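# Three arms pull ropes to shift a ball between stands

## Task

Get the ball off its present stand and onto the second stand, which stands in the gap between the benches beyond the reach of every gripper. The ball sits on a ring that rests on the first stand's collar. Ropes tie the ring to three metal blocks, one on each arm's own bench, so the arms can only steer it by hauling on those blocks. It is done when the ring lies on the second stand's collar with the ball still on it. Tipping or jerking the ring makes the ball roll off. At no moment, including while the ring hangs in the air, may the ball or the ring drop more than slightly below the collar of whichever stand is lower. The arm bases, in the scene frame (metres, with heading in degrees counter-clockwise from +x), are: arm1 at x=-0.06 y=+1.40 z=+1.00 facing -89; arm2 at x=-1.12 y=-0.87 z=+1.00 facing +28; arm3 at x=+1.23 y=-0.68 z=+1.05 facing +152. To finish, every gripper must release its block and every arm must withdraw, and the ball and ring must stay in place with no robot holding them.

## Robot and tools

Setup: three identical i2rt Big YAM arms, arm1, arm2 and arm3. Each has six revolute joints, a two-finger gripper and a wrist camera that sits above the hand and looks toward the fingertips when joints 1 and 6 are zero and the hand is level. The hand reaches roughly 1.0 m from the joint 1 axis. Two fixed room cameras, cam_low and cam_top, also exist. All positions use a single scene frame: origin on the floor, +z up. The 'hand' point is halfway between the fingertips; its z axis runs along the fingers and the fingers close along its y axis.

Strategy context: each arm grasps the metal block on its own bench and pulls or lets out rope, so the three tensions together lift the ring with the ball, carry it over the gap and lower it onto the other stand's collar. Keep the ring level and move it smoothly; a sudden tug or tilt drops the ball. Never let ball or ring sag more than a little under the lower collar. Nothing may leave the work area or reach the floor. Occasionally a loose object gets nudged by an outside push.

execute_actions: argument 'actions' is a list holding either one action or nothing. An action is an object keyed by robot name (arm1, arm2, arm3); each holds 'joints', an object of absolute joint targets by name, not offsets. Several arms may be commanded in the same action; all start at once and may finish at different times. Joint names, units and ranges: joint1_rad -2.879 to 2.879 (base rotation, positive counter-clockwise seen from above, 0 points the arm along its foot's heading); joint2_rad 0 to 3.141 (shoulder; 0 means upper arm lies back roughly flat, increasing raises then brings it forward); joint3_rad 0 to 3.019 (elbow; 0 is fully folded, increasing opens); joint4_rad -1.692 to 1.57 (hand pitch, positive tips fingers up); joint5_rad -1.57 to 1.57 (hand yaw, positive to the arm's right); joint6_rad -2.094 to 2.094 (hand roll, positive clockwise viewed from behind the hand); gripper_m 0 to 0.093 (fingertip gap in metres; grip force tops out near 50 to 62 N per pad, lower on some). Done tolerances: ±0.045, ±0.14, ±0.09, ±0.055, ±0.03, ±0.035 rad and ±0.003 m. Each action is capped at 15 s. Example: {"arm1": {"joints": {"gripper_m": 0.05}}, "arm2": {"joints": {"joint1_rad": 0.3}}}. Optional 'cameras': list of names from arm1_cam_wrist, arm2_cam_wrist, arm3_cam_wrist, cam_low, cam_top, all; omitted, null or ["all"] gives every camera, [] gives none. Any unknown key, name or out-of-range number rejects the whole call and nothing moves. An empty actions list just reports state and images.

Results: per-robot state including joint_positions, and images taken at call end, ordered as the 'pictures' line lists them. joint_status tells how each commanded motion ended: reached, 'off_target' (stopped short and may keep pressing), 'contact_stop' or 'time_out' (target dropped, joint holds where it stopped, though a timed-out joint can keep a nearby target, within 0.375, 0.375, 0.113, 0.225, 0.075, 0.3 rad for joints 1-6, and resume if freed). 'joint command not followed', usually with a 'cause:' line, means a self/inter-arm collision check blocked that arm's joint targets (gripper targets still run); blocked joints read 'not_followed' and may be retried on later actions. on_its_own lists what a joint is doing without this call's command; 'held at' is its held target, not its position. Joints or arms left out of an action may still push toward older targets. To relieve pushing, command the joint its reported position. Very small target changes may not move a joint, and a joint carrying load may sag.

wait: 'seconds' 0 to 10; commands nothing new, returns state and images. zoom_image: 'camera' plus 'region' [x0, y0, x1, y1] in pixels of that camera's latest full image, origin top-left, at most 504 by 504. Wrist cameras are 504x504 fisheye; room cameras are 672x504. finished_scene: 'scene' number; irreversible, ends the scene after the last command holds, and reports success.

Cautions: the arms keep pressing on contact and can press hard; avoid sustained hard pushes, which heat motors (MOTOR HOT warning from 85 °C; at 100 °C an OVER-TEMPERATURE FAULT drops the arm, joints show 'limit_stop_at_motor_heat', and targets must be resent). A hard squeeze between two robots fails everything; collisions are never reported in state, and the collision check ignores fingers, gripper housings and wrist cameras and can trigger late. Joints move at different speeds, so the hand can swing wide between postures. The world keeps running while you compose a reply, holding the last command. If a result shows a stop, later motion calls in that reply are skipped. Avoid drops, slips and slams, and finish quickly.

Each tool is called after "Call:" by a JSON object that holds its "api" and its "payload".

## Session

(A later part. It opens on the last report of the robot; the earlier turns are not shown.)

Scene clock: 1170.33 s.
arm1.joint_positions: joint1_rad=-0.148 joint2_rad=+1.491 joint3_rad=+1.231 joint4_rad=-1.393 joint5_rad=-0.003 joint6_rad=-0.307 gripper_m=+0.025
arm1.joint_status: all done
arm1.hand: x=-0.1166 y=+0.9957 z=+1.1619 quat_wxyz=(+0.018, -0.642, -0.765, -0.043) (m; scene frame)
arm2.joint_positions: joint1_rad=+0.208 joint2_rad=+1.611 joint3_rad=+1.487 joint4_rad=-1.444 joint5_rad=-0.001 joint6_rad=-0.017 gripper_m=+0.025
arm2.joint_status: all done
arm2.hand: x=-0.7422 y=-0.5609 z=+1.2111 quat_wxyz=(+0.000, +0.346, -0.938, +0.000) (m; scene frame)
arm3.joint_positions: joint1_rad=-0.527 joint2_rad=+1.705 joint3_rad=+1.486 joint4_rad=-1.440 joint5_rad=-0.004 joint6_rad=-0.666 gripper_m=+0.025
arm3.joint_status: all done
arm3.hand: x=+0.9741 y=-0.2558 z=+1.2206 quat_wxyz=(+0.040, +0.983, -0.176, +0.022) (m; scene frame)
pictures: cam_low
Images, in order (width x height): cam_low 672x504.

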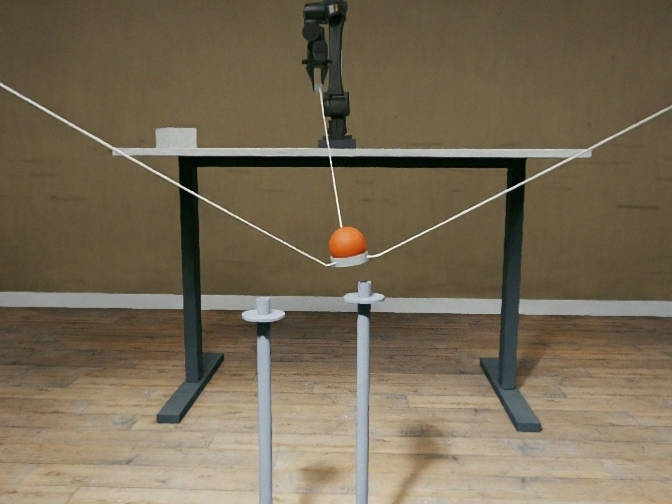

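Call:
{"api": "wait", "payload": {"seconds": 10}}

Call:
{"api": "zoom_image", "payload": {"camera": "cam_low", "region": [310, 215, 410, 315]}}

Call:
{"api": "zoom_image", "payload": {"camera": "cam_top", "region": [322, 222, 372, 272]}}

Scene clock: 1191.30 s.
arm1.joint_positions: joint1_rad=-0.148 joint2_rad=+1.491 joint3_rad=+1.231 joint4_rad=-1.393 joint5_rad=-0.003 joint6_rad=-0.307 gripper_m=+0.025
arm1.joint_status: all done
arm1.hand: x=-0.1166 y=+0.9957 z=+1.1619 quat_wxyz=(+0.018, -0.642, -0.765, -0.043) (m; scene frame)
arm2.joint_positions: joint1_rad=+0.208 joint2_rad=+1.611 joint3_rad=+1.487 joint4_rad=-1.444 joint5_rad=-0.001 joint6_rad=-0.017 gripper_m=+0.025
arm2.joint_status: all done
arm2.hand: x=-0.7422 y=-0.5609 z=+1.2111 quat_wxyz=(+0.000, +0.346, -0.938, +0.000) (m; scene frame)
arm3.joint_positions: joint1_rad=-0.527 joint2_rad=+1.705 joint3_rad=+1.486 joint4_rad=-1.440 joint5_rad=-0.004 joint6_rad=-0.666 gripper_m=+0.025
arm3.joint_status: all done
arm3.hand: x=+0.9741 y=-0.2558 z=+1.2206 quat_wxyz=(+0.040, +0.983, -0.176, +0.022) (m; scene frame)
wait: 10.00 s; at rest from the start
pictures: arm1_cam_wrist, arm2_cam_wrist, arm3_cam_wrist, cam_low, cam_top
Images, in order (width x height): arm1_cam_wrist 504x504, arm2_cam_wrist 504x504, arm3_cam_wrist 504x504, cam_low 672x504, cam_top 672x504.

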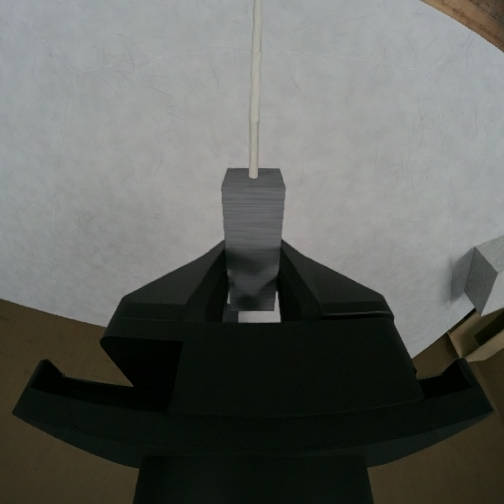

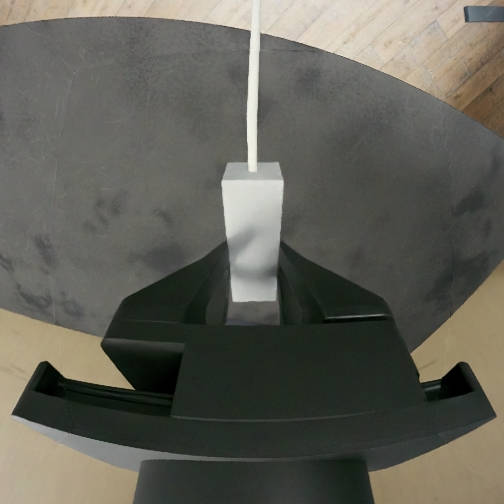

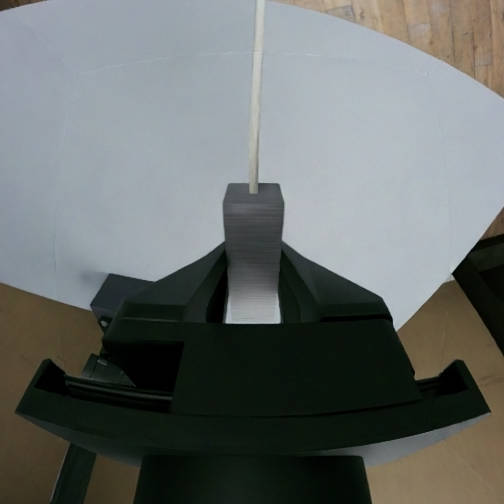

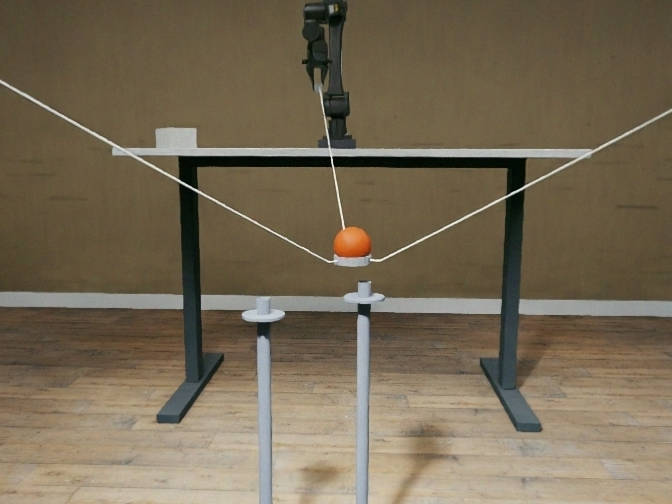

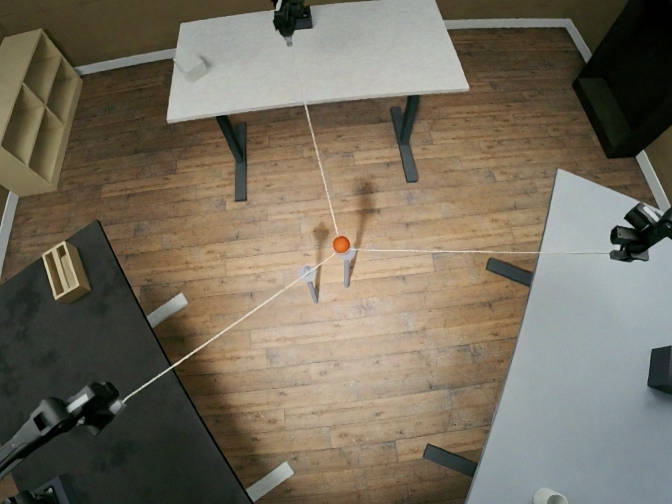

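Region (310, 215, 410, 315) of cam_low's 672x504 image, scaled by 5.040, with more detail than that image has.

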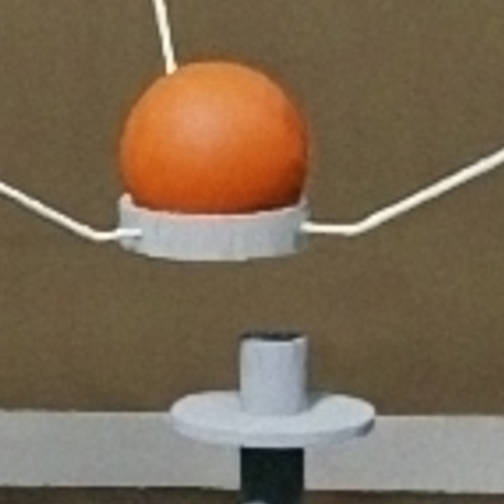

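Region (322, 222, 372, 272) of cam_top's 672x504 image, scaled by 10.080, with more detail than that image has.

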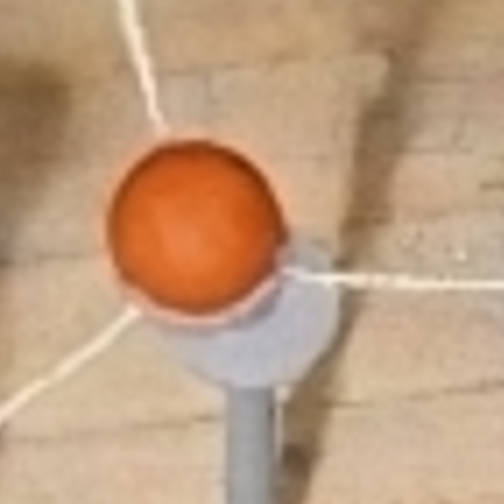

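Call:
{"api": "execute_actions", "payload": {"actions": [{"arm1":{"joints":{"joint1_rad":-0.085,"joint2_rad":1.436,"joint3_rad":1.186,"joint4_rad":-1.354,"joint6_rad":-0.236}},"arm2":{"joints":{"joint1_rad":0.183,"joint2_rad":1.675,"joint3_rad":1.598,"joint4_rad":-1.425,"joint6_rad":-0.047}},"arm3":{"joints":{"joint1_rad":-0.588,"joint2_rad":1.652,"joint3_rad":1.450,"joint4_rad":-1.407,"joint6_rad":-0.729}}}], "cameras": ["cam_low"]}}

Call:
{"api": "wait", "payload": {"seconds": 10}}

Call:
{"api": "wait", "payload": {"seconds": 6}}

Call:
{"api": "zoom_image", "payload": {"camera": "cam_low", "region": [310, 215, 410, 315]}}

Call:
{"api": "zoom_image", "payload": {"camera": "cam_top", "region": [322, 222, 372, 272]}}

Scene clock: 1244.33 s.
arm1.joint_positions: joint1_rad=-0.088 joint2_rad=+1.470 joint3_rad=+1.180 joint4_rad=-1.358 joint5_rad=-0.003 joint6_rad=-0.246 gripper_m=+0.025
arm1.joint_status: all done
arm1.hand: x=-0.0911 y=+1.0033 z=+1.1518 quat_wxyz=(+0.019, -0.642, -0.765, -0.040) (m; scene frame)
arm2.joint_positions: joint1_rad=+0.186 joint2_rad=+1.683 joint3_rad=+1.542 joint4_rad=-1.418 joint5_rad=-0.001 joint6_rad=-0.039 gripper_m=+0.025
arm2.joint_status: all done
arm2.hand: x=-0.7134 y=-0.5519 z=+1.1975 quat_wxyz=(-0.003, +0.346, -0.938, -0.002) (m; scene frame)
arm3.joint_positions: joint1_rad=-0.580 joint2_rad=+1.688 joint3_rad=+1.443 joint4_rad=-1.410 joint5_rad=-0.004 joint6_rad=-0.719 gripper_m=+0.025
arm3.joint_status: all done
arm3.hand: x=+0.9999 y=-0.2496 z=+1.2125 quat_wxyz=(+0.040, +0.983, -0.176, +0.019) (m; scene frame)
pictures: cam_low
Images, in order (width x height): cam_low 672x504.

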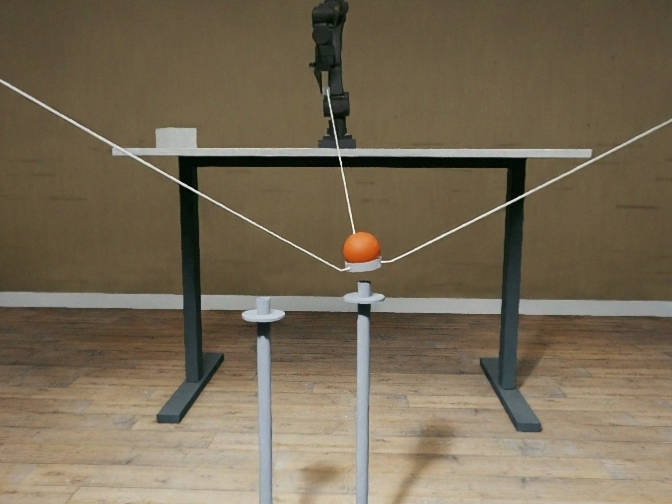

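Scene clock: 1254.33 s.
arm1.joint_positions: joint1_rad=-0.088 joint2_rad=+1.470 joint3_rad=+1.180 joint4_rad=-1.358 joint5_rad=-0.003 joint6_rad=-0.245 gripper_m=+0.025
arm1.joint_status: all done
arm1.hand: x=-0.0911 y=+1.0033 z=+1.1518 quat_wxyz=(+0.019, -0.642, -0.765, -0.040) (m; scene frame)
arm2.joint_positions: joint1_rad=+0.186 joint2_rad=+1.683 joint3_rad=+1.542 joint4_rad=-1.418 joint5_rad=-0.001 joint6_rad=-0.039 gripper_m=+0.025
arm2.joint_status: all done
arm2.hand: x=-0.7134 y=-0.5519 z=+1.1975 quat_wxyz=(-0.003, +0.346, -0.938, -0.002) (m; scene frame)
arm3.joint_positions: joint1_rad=-0.580 joint2_rad=+1.688 joint3_rad=+1.443 joint4_rad=-1.410 joint5_rad=-0.004 joint6_rad=-0.719 gripper_m=+0.025
arm3.joint_status: all done
arm3.hand: x=+0.9999 y=-0.2496 z=+1.2125 quat_wxyz=(+0.040, +0.983, -0.176, +0.019) (m; scene frame)
wait: 10.00 s; at rest by 0.27 s
pictures: arm1_cam_wrist, arm2_cam_wrist, arm3_cam_wrist, cam_low, cam_top
Images, in order (width x height): arm1_cam_wrist 504x504, arm2_cam_wrist 504x504, arm3_cam_wrist 504x504, cam_low 672x504, cam_top 672x504.

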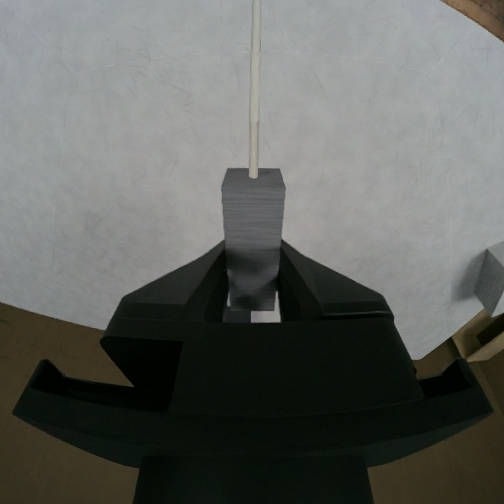

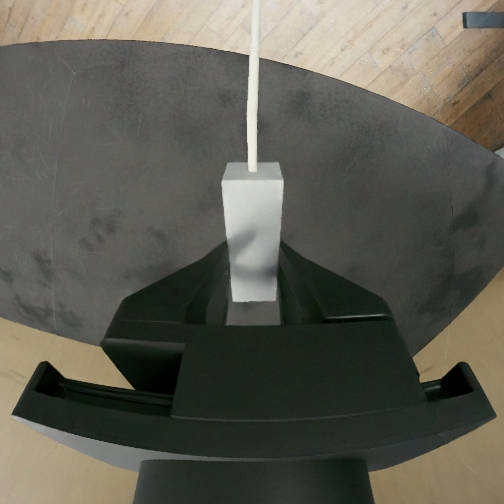

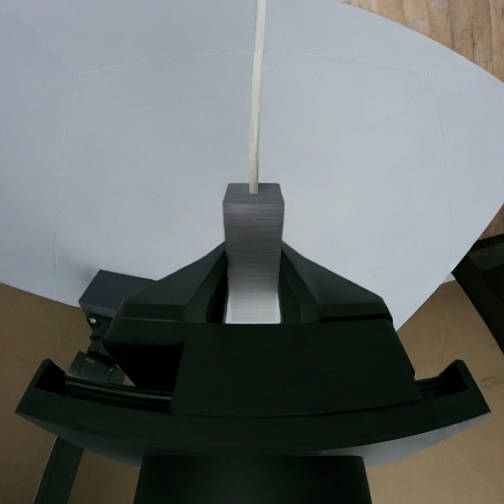

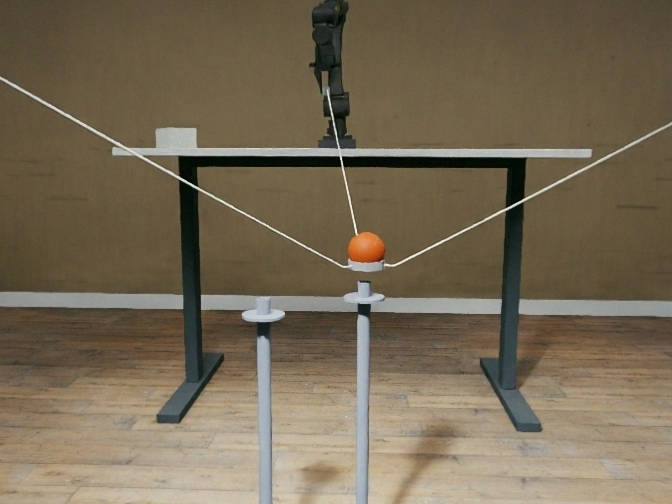

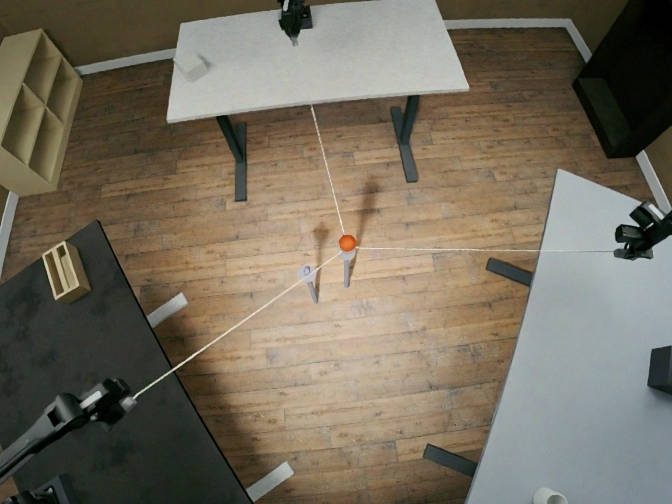

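Scene clock: 1260.33 s.
arm1.joint_positions: joint1_rad=-0.088 joint2_rad=+1.470 joint3_rad=+1.180 joint4_rad=-1.358 joint5_rad=-0.003 joint6_rad=-0.245 gripper_m=+0.025
arm1.joint_status: all done
arm1.hand: x=-0.0911 y=+1.0033 z=+1.1518 quat_wxyz=(+0.019, -0.642, -0.765, -0.040) (m; scene frame)
arm2.joint_positions: joint1_rad=+0.186 joint2_rad=+1.683 joint3_rad=+1.542 joint4_rad=-1.418 joint5_rad=-0.001 joint6_rad=-0.039 gripper_m=+0.025
arm2.joint_status: all done
arm2.hand: x=-0.7134 y=-0.5519 z=+1.1975 quat_wxyz=(-0.003, +0.346, -0.938, -0.002) (m; scene frame)
arm3.joint_positions: joint1_rad=-0.580 joint2_rad=+1.688 joint3_rad=+1.443 joint4_rad=-1.410 joint5_rad=-0.004 joint6_rad=-0.719 gripper_m=+0.025
arm3.joint_status: all done
arm3.hand: x=+0.9999 y=-0.2496 z=+1.2125 quat_wxyz=(+0.040, +0.983, -0.176, +0.019) (m; scene frame)
wait: 6.00 s; at rest by 0.27 s
pictures: arm1_cam_wrist, arm2_cam_wrist, arm3_cam_wrist, cam_low, cam_top
Images, in order (width x height): arm1_cam_wrist 504x504, arm2_cam_wrist 504x504, arm3_cam_wrist 504x504, cam_low 672x504, cam_top 672x504.

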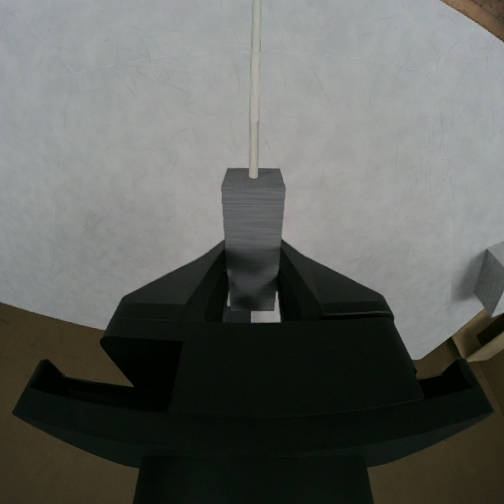

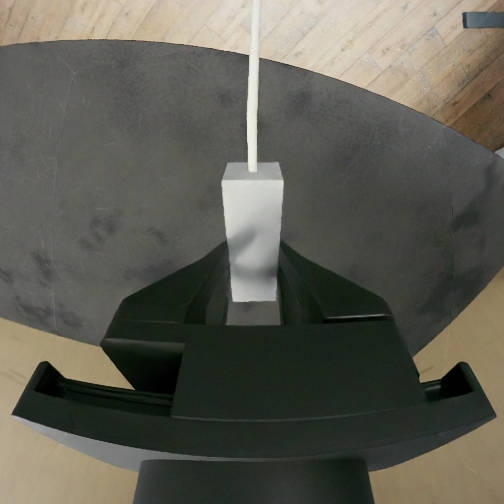

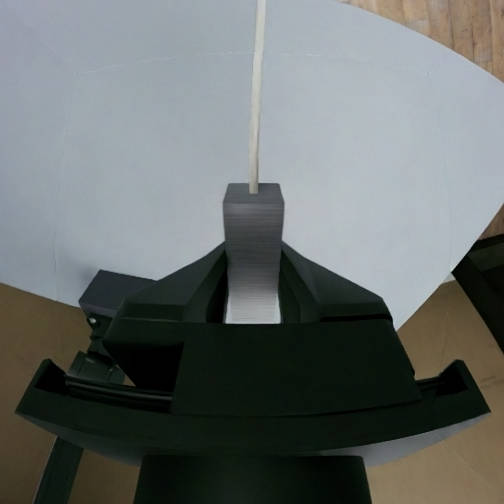

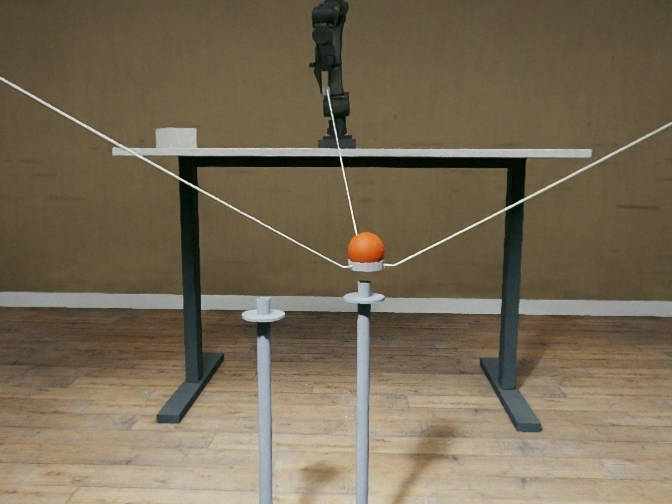

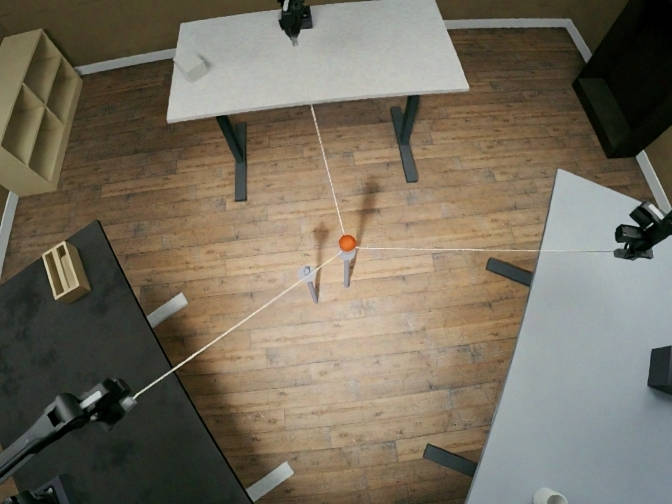

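Region (310, 215, 410, 315) of cam_low's 672x504 image, scaled by 5.040, with more detail than that image has.

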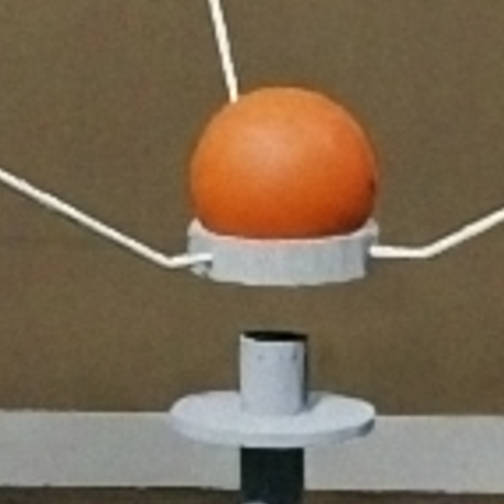

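Region (322, 222, 372, 272) of cam_top's 672x504 image, scaled by 10.080, with more detail than that image has.

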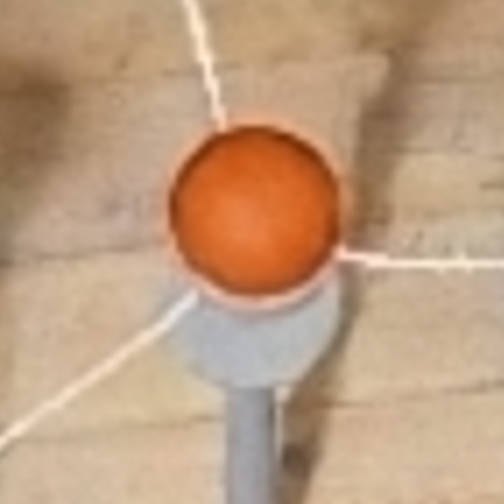

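Call:
{"api": "execute_actions", "payload": {"actions": [{"arm1":{"joints":{"joint4_rad":-1.301}},"arm2":{"joints":{"joint4_rad":-1.390}},"arm3":{"joints":{"joint4_rad":-1.330}}}], "cameras": []}}

Call:
{"api": "wait", "payload": {"seconds": 8}}

Call:
{"api": "zoom_image", "payload": {"camera": "cam_low", "region": [310, 215, 410, 315]}}

Call:
{"api": "zoom_image", "payload": {"camera": "cam_top", "region": [322, 222, 372, 272]}}

Scene clock: 1300.20 s.
arm1.joint_positions: joint1_rad=-0.088 joint2_rad=+1.470 joint3_rad=+1.180 joint4_rad=-1.306 joint5_rad=-0.003 joint6_rad=-0.245 gripper_m=+0.025
arm1.joint_status: all done
arm1.hand: x=-0.0920 y=+0.9906 z=+1.1510 quat_wxyz=(+0.003, -0.643, -0.766, -0.019) (m; scene frame)
arm2.joint_positions: joint1_rad=+0.186 joint2_rad=+1.683 joint3_rad=+1.542 joint4_rad=-1.388 joint5_rad=-0.001 joint6_rad=-0.039 gripper_m=+0.025
arm2.joint_status: all done
arm2.hand: x=-0.7075 y=-0.5472 z=+1.1977 quat_wxyz=(-0.018, +0.346, -0.938, -0.006) (m; scene frame)
arm3.joint_positions: joint1_rad=-0.580 joint2_rad=+1.688 joint3_rad=+1.443 joint4_rad=-1.334 joint5_rad=-0.004 joint6_rad=-0.720 gripper_m=+0.025
arm3.joint_status: all done
arm3.hand: x=+0.9910 y=-0.2333 z=+1.2116 quat_wxyz=(+0.010, +0.984, -0.176, -0.005) (m; scene frame)
pictures: none
No camera images: the call's "cameras" was empty. Leave "cameras" out to get every camera's image.

Scene clock: 1308.20 s.
arm1.joint_positions: joint1_rad=-0.088 joint2_rad=+1.470 joint3_rad=+1.180 joint4_rad=-1.306 joint5_rad=-0.003 joint6_rad=-0.245 gripper_m=+0.025
arm1.joint_status: all done
arm1.hand: x=-0.0920 y=+0.9906 z=+1.1510 quat_wxyz=(+0.003, -0.643, -0.766, -0.019) (m; scene frame)
arm2.joint_positions: joint1_rad=+0.186 joint2_rad=+1.683 joint3_rad=+1.542 joint4_rad=-1.388 joint5_rad=-0.001 joint6_rad=-0.039 gripper_m=+0.025
arm2.joint_status: all done
arm2.hand: x=-0.7075 y=-0.5472 z=+1.1977 quat_wxyz=(-0.018, +0.346, -0.938, -0.006) (m; scene frame)
arm3.joint_positions: joint1_rad=-0.580 joint2_rad=+1.688 joint3_rad=+1.443 joint4_rad=-1.334 joint5_rad=-0.004 joint6_rad=-0.720 gripper_m=+0.025
arm3.joint_status: all done
arm3.hand: x=+0.9910 y=-0.2333 z=+1.2116 quat_wxyz=(+0.010, +0.984, -0.176, -0.005) (m; scene frame)
wait: 8.00 s; at rest by 0.27 s
pictures: arm1_cam_wrist, arm2_cam_wrist, arm3_cam_wrist, cam_low, cam_top
Images, in order (width x height): arm1_cam_wrist 504x504, arm2_cam_wrist 504x504, arm3_cam_wrist 504x504, cam_low 672x504, cam_top 672x504.

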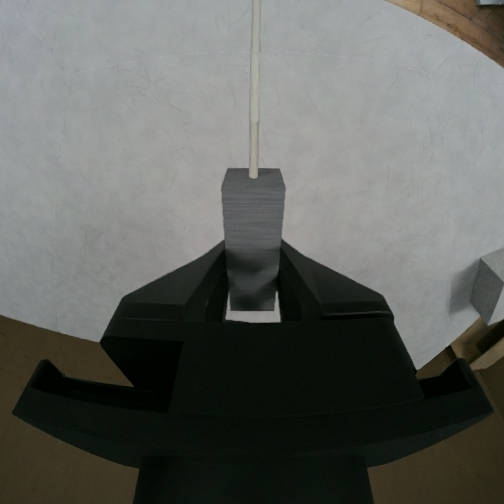

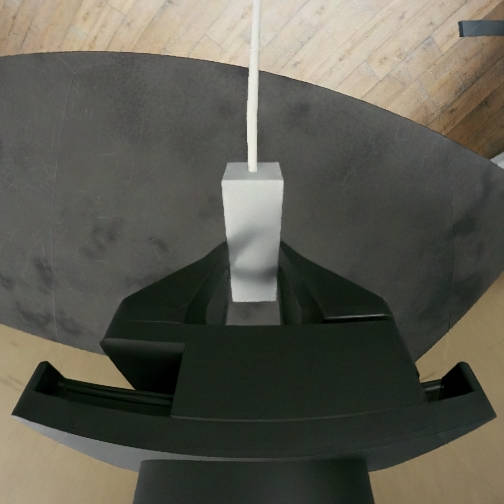

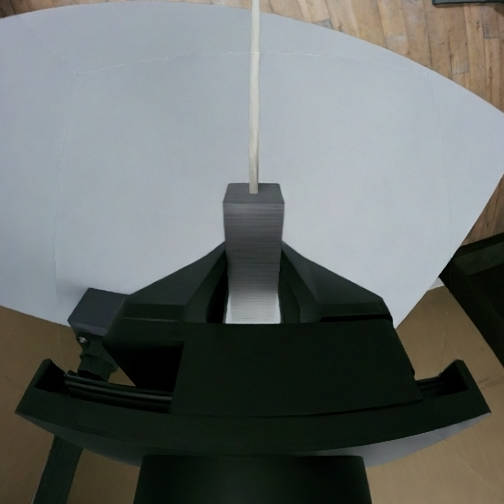

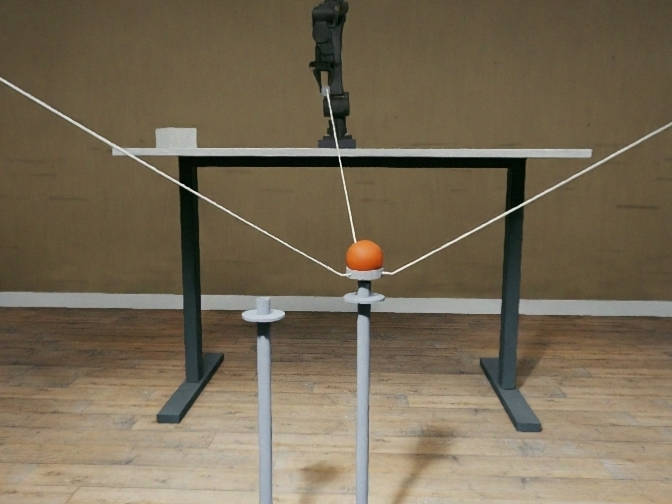

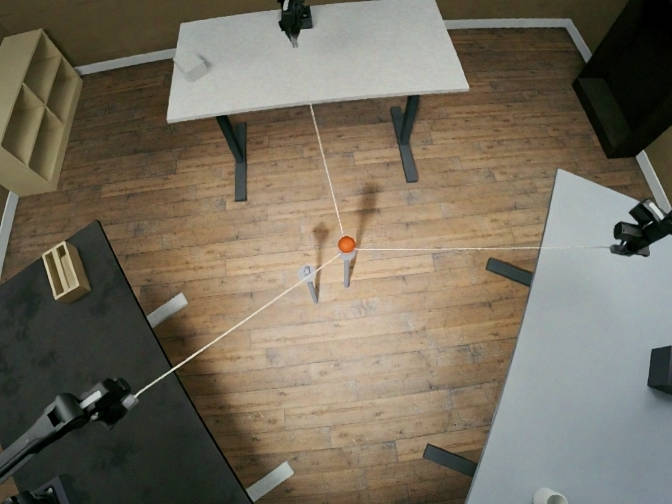

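Region (310, 215, 410, 315) of cam_low's 672x504 image, scaled by 5.040, with more detail than that image has.

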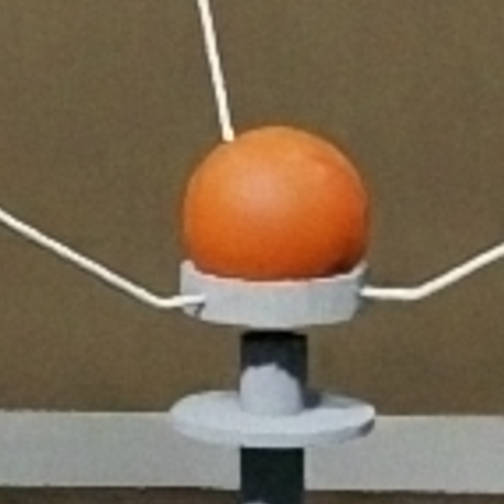

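Region (322, 222, 372, 272) of cam_top's 672x504 image, scaled by 10.080, with more detail than that image has.

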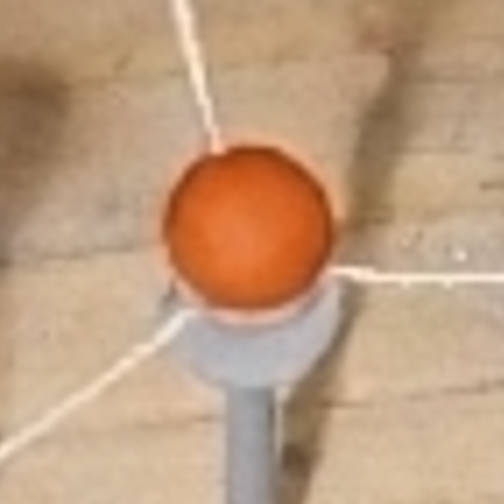

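Call:
{"api": "execute_actions", "payload": {"actions": [{"arm1":{"joints":{"joint4_rad":-1.256}},"arm2":{"joints":{"joint4_rad":-1.345}},"arm3":{"joints":{"joint4_rad":-1.272}}}], "cameras": []}}

Call:
{"api": "wait", "payload": {"seconds": 2}}

Call:
{"api": "zoom_image", "payload": {"camera": "cam_low", "region": [310, 215, 410, 315]}}

Call:
{"api": "zoom_image", "payload": {"camera": "cam_top", "region": [322, 222, 372, 272]}}

Scene clock: 1325.37 s.
arm1.joint_positions: joint1_rad=-0.088 joint2_rad=+1.470 joint3_rad=+1.180 joint4_rad=-1.267 joint5_rad=-0.003 joint6_rad=-0.245 gripper_m=+0.025
arm1.joint_status: all done
arm1.hand: x=-0.0927 y=+0.9811 z=+1.1508 quat_wxyz=(-0.008, -0.643, -0.766, -0.004) (m; scene frame)
arm2.joint_positions: joint1_rad=+0.186 joint2_rad=+1.683 joint3_rad=+1.542 joint4_rad=-1.349 joint5_rad=-0.001 joint6_rad=-0.039 gripper_m=+0.025
arm2.joint_status: all done
arm2.hand: x=-0.7000 y=-0.5413 z=+1.1982 quat_wxyz=(-0.036, +0.346, -0.938, -0.012) (m; scene frame)
arm3.joint_positions: joint1_rad=-0.580 joint2_rad=+1.688 joint3_rad=+1.443 joint4_rad=-1.281 joint5_rad=-0.004 joint6_rad=-0.720 gripper_m=+0.025
arm3.joint_status: all done
arm3.hand: x=+0.9849 y=-0.2219 z=+1.2118 quat_wxyz=(-0.010, +0.984, -0.176, -0.021) (m; scene frame)
pictures: none
No camera images: the call's "cameras" was empty. Leave "cameras" out to get every camera's image.

Scene clock: 1327.37 s.
arm1.joint_positions: joint1_rad=-0.088 joint2_rad=+1.470 joint3_rad=+1.180 joint4_rad=-1.267 joint5_rad=-0.003 joint6_rad=-0.245 gripper_m=+0.025
arm1.joint_status: all done
arm1.hand: x=-0.0927 y=+0.9811 z=+1.1508 quat_wxyz=(-0.008, -0.643, -0.766, -0.004) (m; scene frame)
arm2.joint_positions: joint1_rad=+0.186 joint2_rad=+1.683 joint3_rad=+1.542 joint4_rad=-1.349 joint5_rad=-0.001 joint6_rad=-0.039 gripper_m=+0.025
arm2.joint_status: all done
arm2.hand: x=-0.7000 y=-0.5413 z=+1.1982 quat_wxyz=(-0.036, +0.346, -0.938, -0.012) (m; scene frame)
arm3.joint_positions: joint1_rad=-0.580 joint2_rad=+1.688 joint3_rad=+1.443 joint4_rad=-1.281 joint5_rad=-0.004 joint6_rad=-0.720 gripper_m=+0.025
arm3.joint_status: all done
arm3.hand: x=+0.9849 y=-0.2219 z=+1.2118 quat_wxyz=(-0.010, +0.984, -0.176, -0.021) (m; scene frame)
wait: 2.00 s; at rest by 0.27 s
pictures: arm1_cam_wrist, arm2_cam_wrist, arm3_cam_wrist, cam_low, cam_top
Images, in order (width x height): arm1_cam_wrist 504x504, arm2_cam_wrist 504x504, arm3_cam_wrist 504x504, cam_low 672x504, cam_top 672x504.

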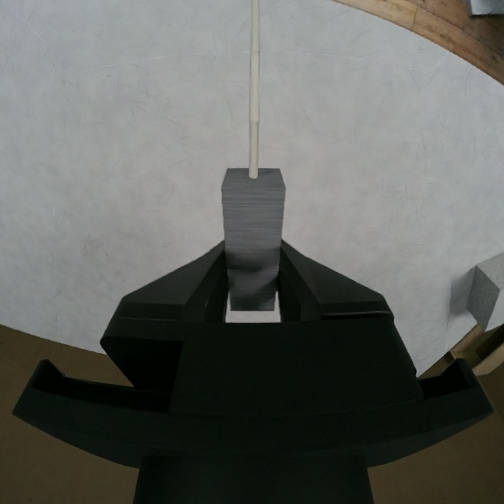

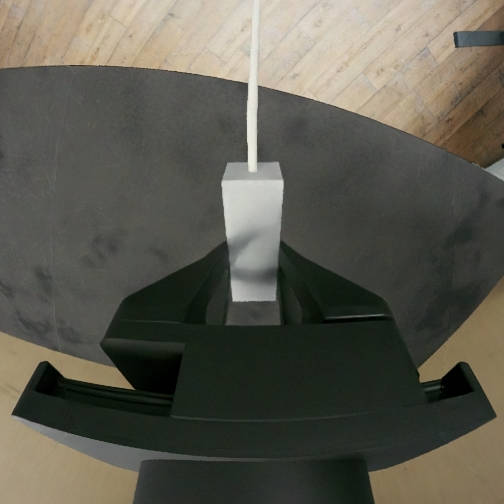

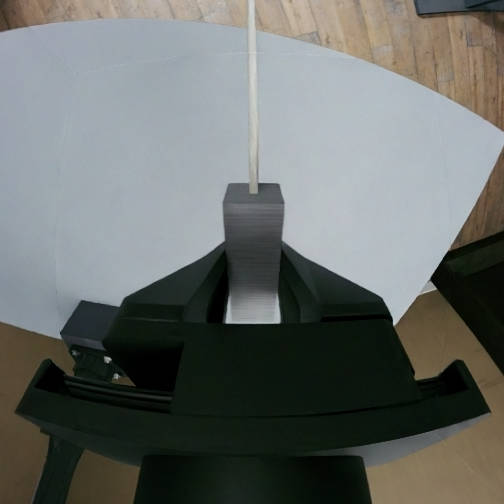

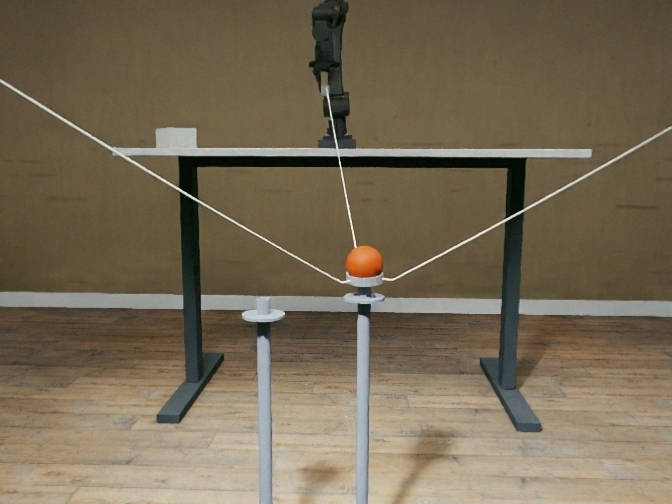

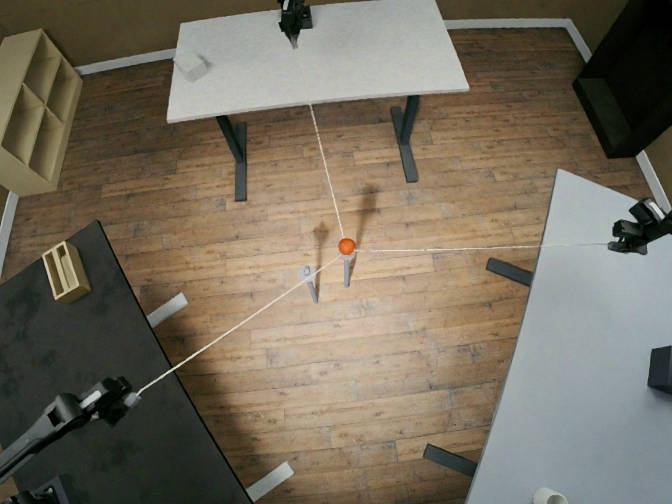

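Region (310, 215, 410, 315) of cam_low's 672x504 image, scaled by 5.040, with more detail than that image has.

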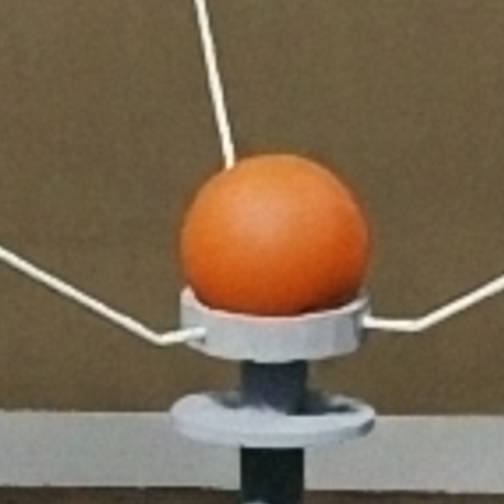

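Region (322, 222, 372, 272) of cam_top's 672x504 image, scaled by 10.080, with more detail than that image has.

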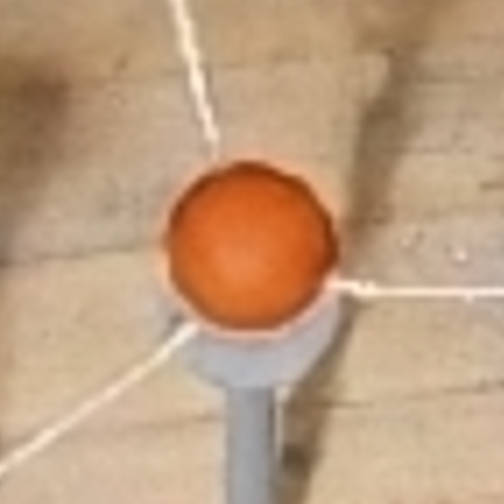

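Call:
{"api": "execute_actions", "payload": {"actions": [{"arm1":{"joints":{"joint4_rad":-1.190}},"arm2":{"joints":{"joint4_rad":-1.280}},"arm3":{"joints":{"joint4_rad":-1.192}}}], "cameras": ["cam_low","cam_top"]}}

Call:
{"api": "zoom_image", "payload": {"camera": "cam_low", "region": [310, 215, 410, 315]}}

Call:
{"api": "zoom_image", "payload": {"camera": "cam_top", "region": [322, 222, 372, 272]}}

Scene clock: 1360.73 s.
arm1.joint_positions: joint1_rad=-0.088 joint2_rad=+1.470 joint3_rad=+1.180 joint4_rad=-1.204 joint5_rad=-0.003 joint6_rad=-0.245 gripper_m=+0.025
arm1.joint_status: all done
arm1.hand: x=-0.0938 y=+0.9656 z=+1.1514 quat_wxyz=(-0.026, -0.643, -0.765, +0.022) (m; scene frame)
arm2.joint_positions: joint1_rad=+0.186 joint2_rad=+1.683 joint3_rad=+1.542 joint4_rad=-1.287 joint5_rad=-0.001 joint6_rad=-0.039 gripper_m=+0.025
arm2.joint_status: all done
arm2.hand: x=-0.6881 y=-0.5319 z=+1.1998 quat_wxyz=(-0.066, +0.345, -0.936, -0.022) (m; scene frame)
arm3.joint_positions: joint1_rad=-0.580 joint2_rad=+1.688 joint3_rad=+1.443 joint4_rad=-1.203 joint5_rad=-0.004 joint6_rad=-0.720 gripper_m=+0.025
arm3.joint_status: all done
arm3.hand: x=+0.9758 y=-0.2051 z=+1.2133 quat_wxyz=(-0.041, +0.982, -0.176, -0.046) (m; scene frame)
pictures: cam_low, cam_top
Images, in order (width x height): cam_low 672x504, cam_top 672x504.

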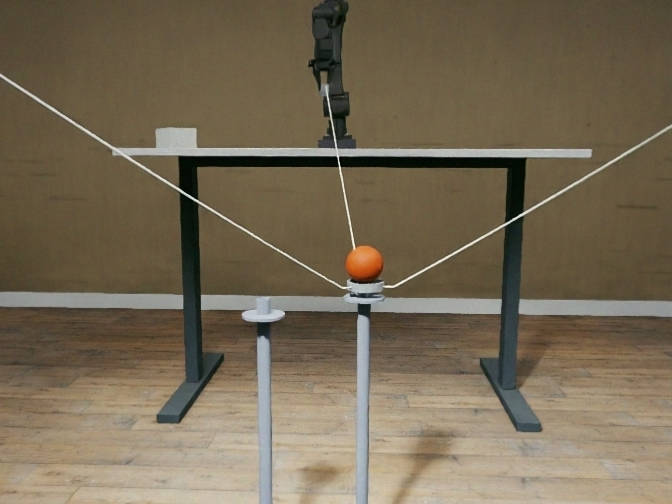

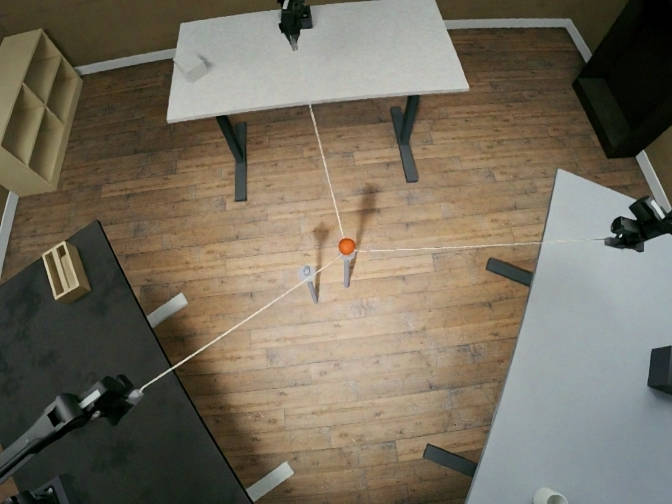

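Region (310, 215, 410, 315) of cam_low's 672x504 image, scaled by 5.040, with more detail than that image has.

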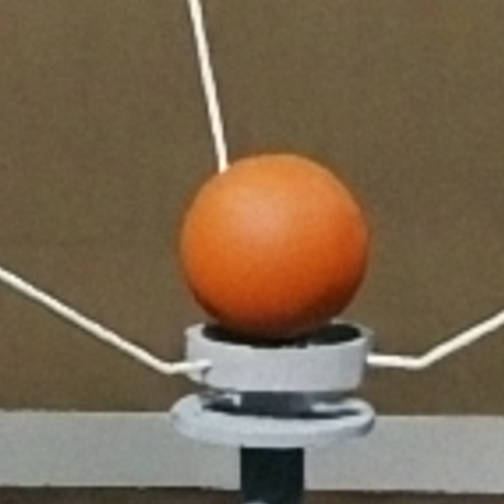

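Region (322, 222, 372, 272) of cam_top's 672x504 image, scaled by 10.080, with more detail than that image has.

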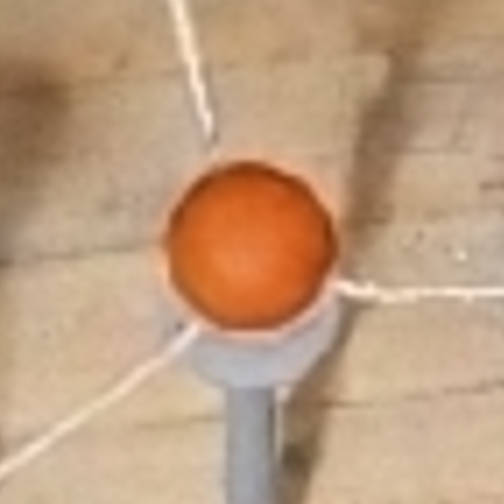

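Call:
{"api": "execute_actions", "payload": {"actions": [{"arm1":{"joints":{"joint2_rad":1.655,"joint3_rad":1.099,"joint4_rad":-0.985}},"arm2":{"joints":{"joint2_rad":1.862,"joint3_rad":1.420,"joint4_rad":-1.120}},"arm3":{"joints":{"joint2_rad":1.920,"joint3_rad":1.335,"joint4_rad":-0.958}}}]}}

Call:
{"api": "zoom_image", "payload": {"camera": "cam_low", "region": [310, 225, 410, 325]}}

Scene clock: 1399.20 s.
arm1.joint_positions: joint1_rad=-0.088 joint2_rad=+1.685 joint3_rad=+1.081 joint4_rad=-1.000 joint5_rad=-0.003 joint6_rad=-0.245 gripper_m=+0.025
arm1.joint_status: all done
arm1.hand: x=-0.0922 y=+0.9638 z=+1.0284 quat_wxyz=(+0.005, -0.643, -0.766, -0.022) (m; scene frame)
arm2.joint_positions: joint1_rad=+0.186 joint2_rad=+1.862 joint3_rad=+1.408 joint4_rad=-1.127 joint5_rad=-0.001 joint6_rad=-0.039 gripper_m=+0.025
arm2.joint_status: all done
arm2.hand: x=-0.6953 y=-0.5376 z=+1.0582 quat_wxyz=(+0.007, +0.346, -0.938, +0.002) (m; scene frame)
arm3.joint_positions: joint1_rad=-0.580 joint2_rad=+1.949 joint3_rad=+1.309 joint4_rad=-0.967 joint5_rad=-0.002 joint6_rad=-0.720 gripper_m=+0.025
arm3.joint_status: all done
arm3.hand: x=+0.9795 y=-0.2172 z=+1.0348 quat_wxyz=(+0.021, +0.984, -0.176, +0.005) (m; scene frame)
pictures: arm1_cam_wrist, arm2_cam_wrist, arm3_cam_wrist, cam_low, cam_top
Images, in order (width x height): arm1_cam_wrist 504x504, arm2_cam_wrist 504x504, arm3_cam_wrist 504x504, cam_low 672x504, cam_top 672x504.

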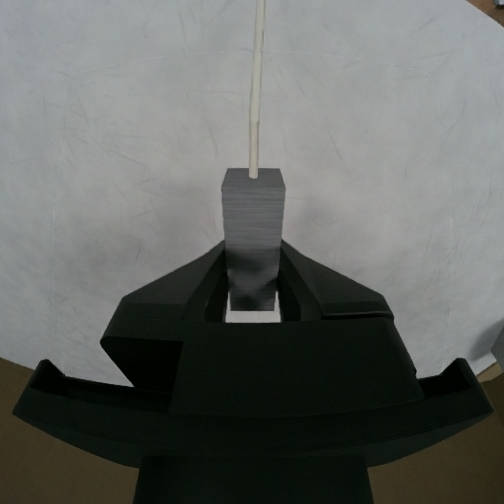

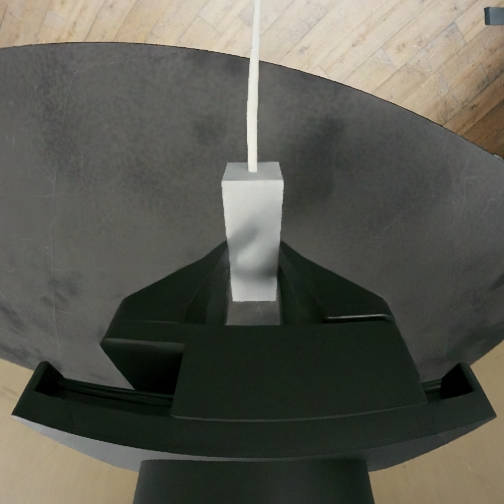

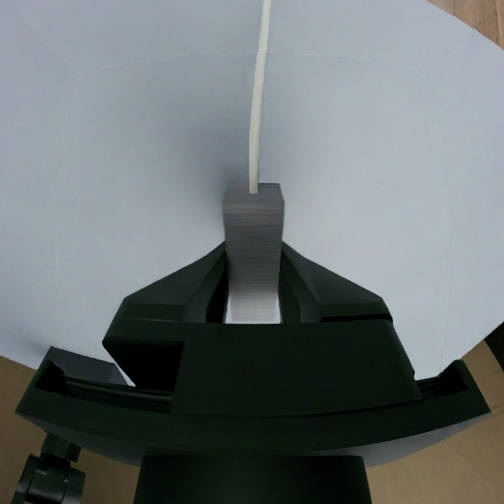

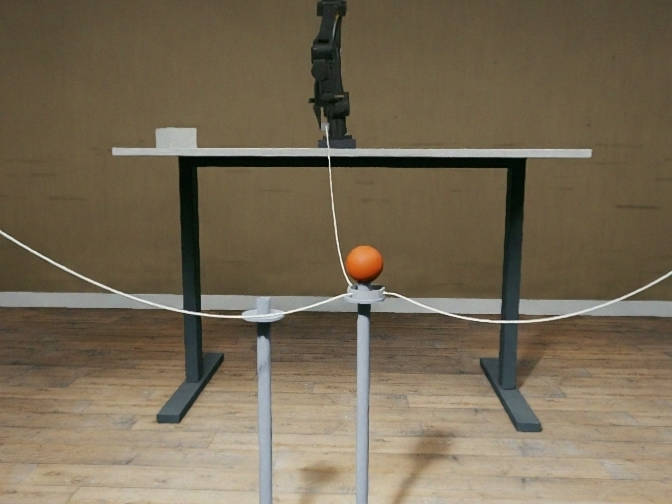

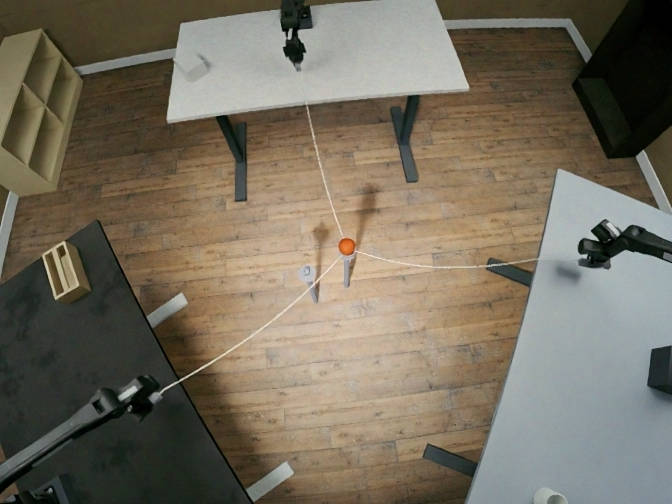

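Region (310, 225, 410, 325) of cam_low's 672x504 image, scaled by 5.040, with more detail than that image has.

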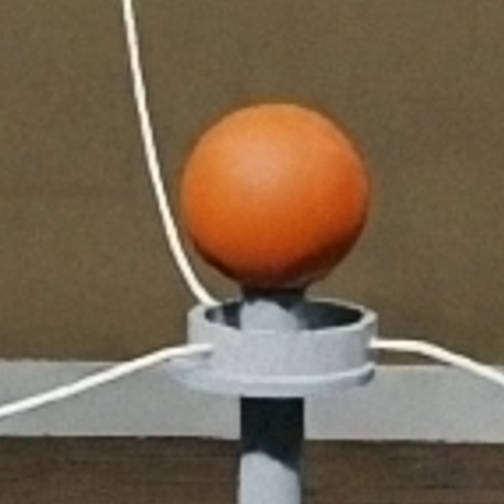

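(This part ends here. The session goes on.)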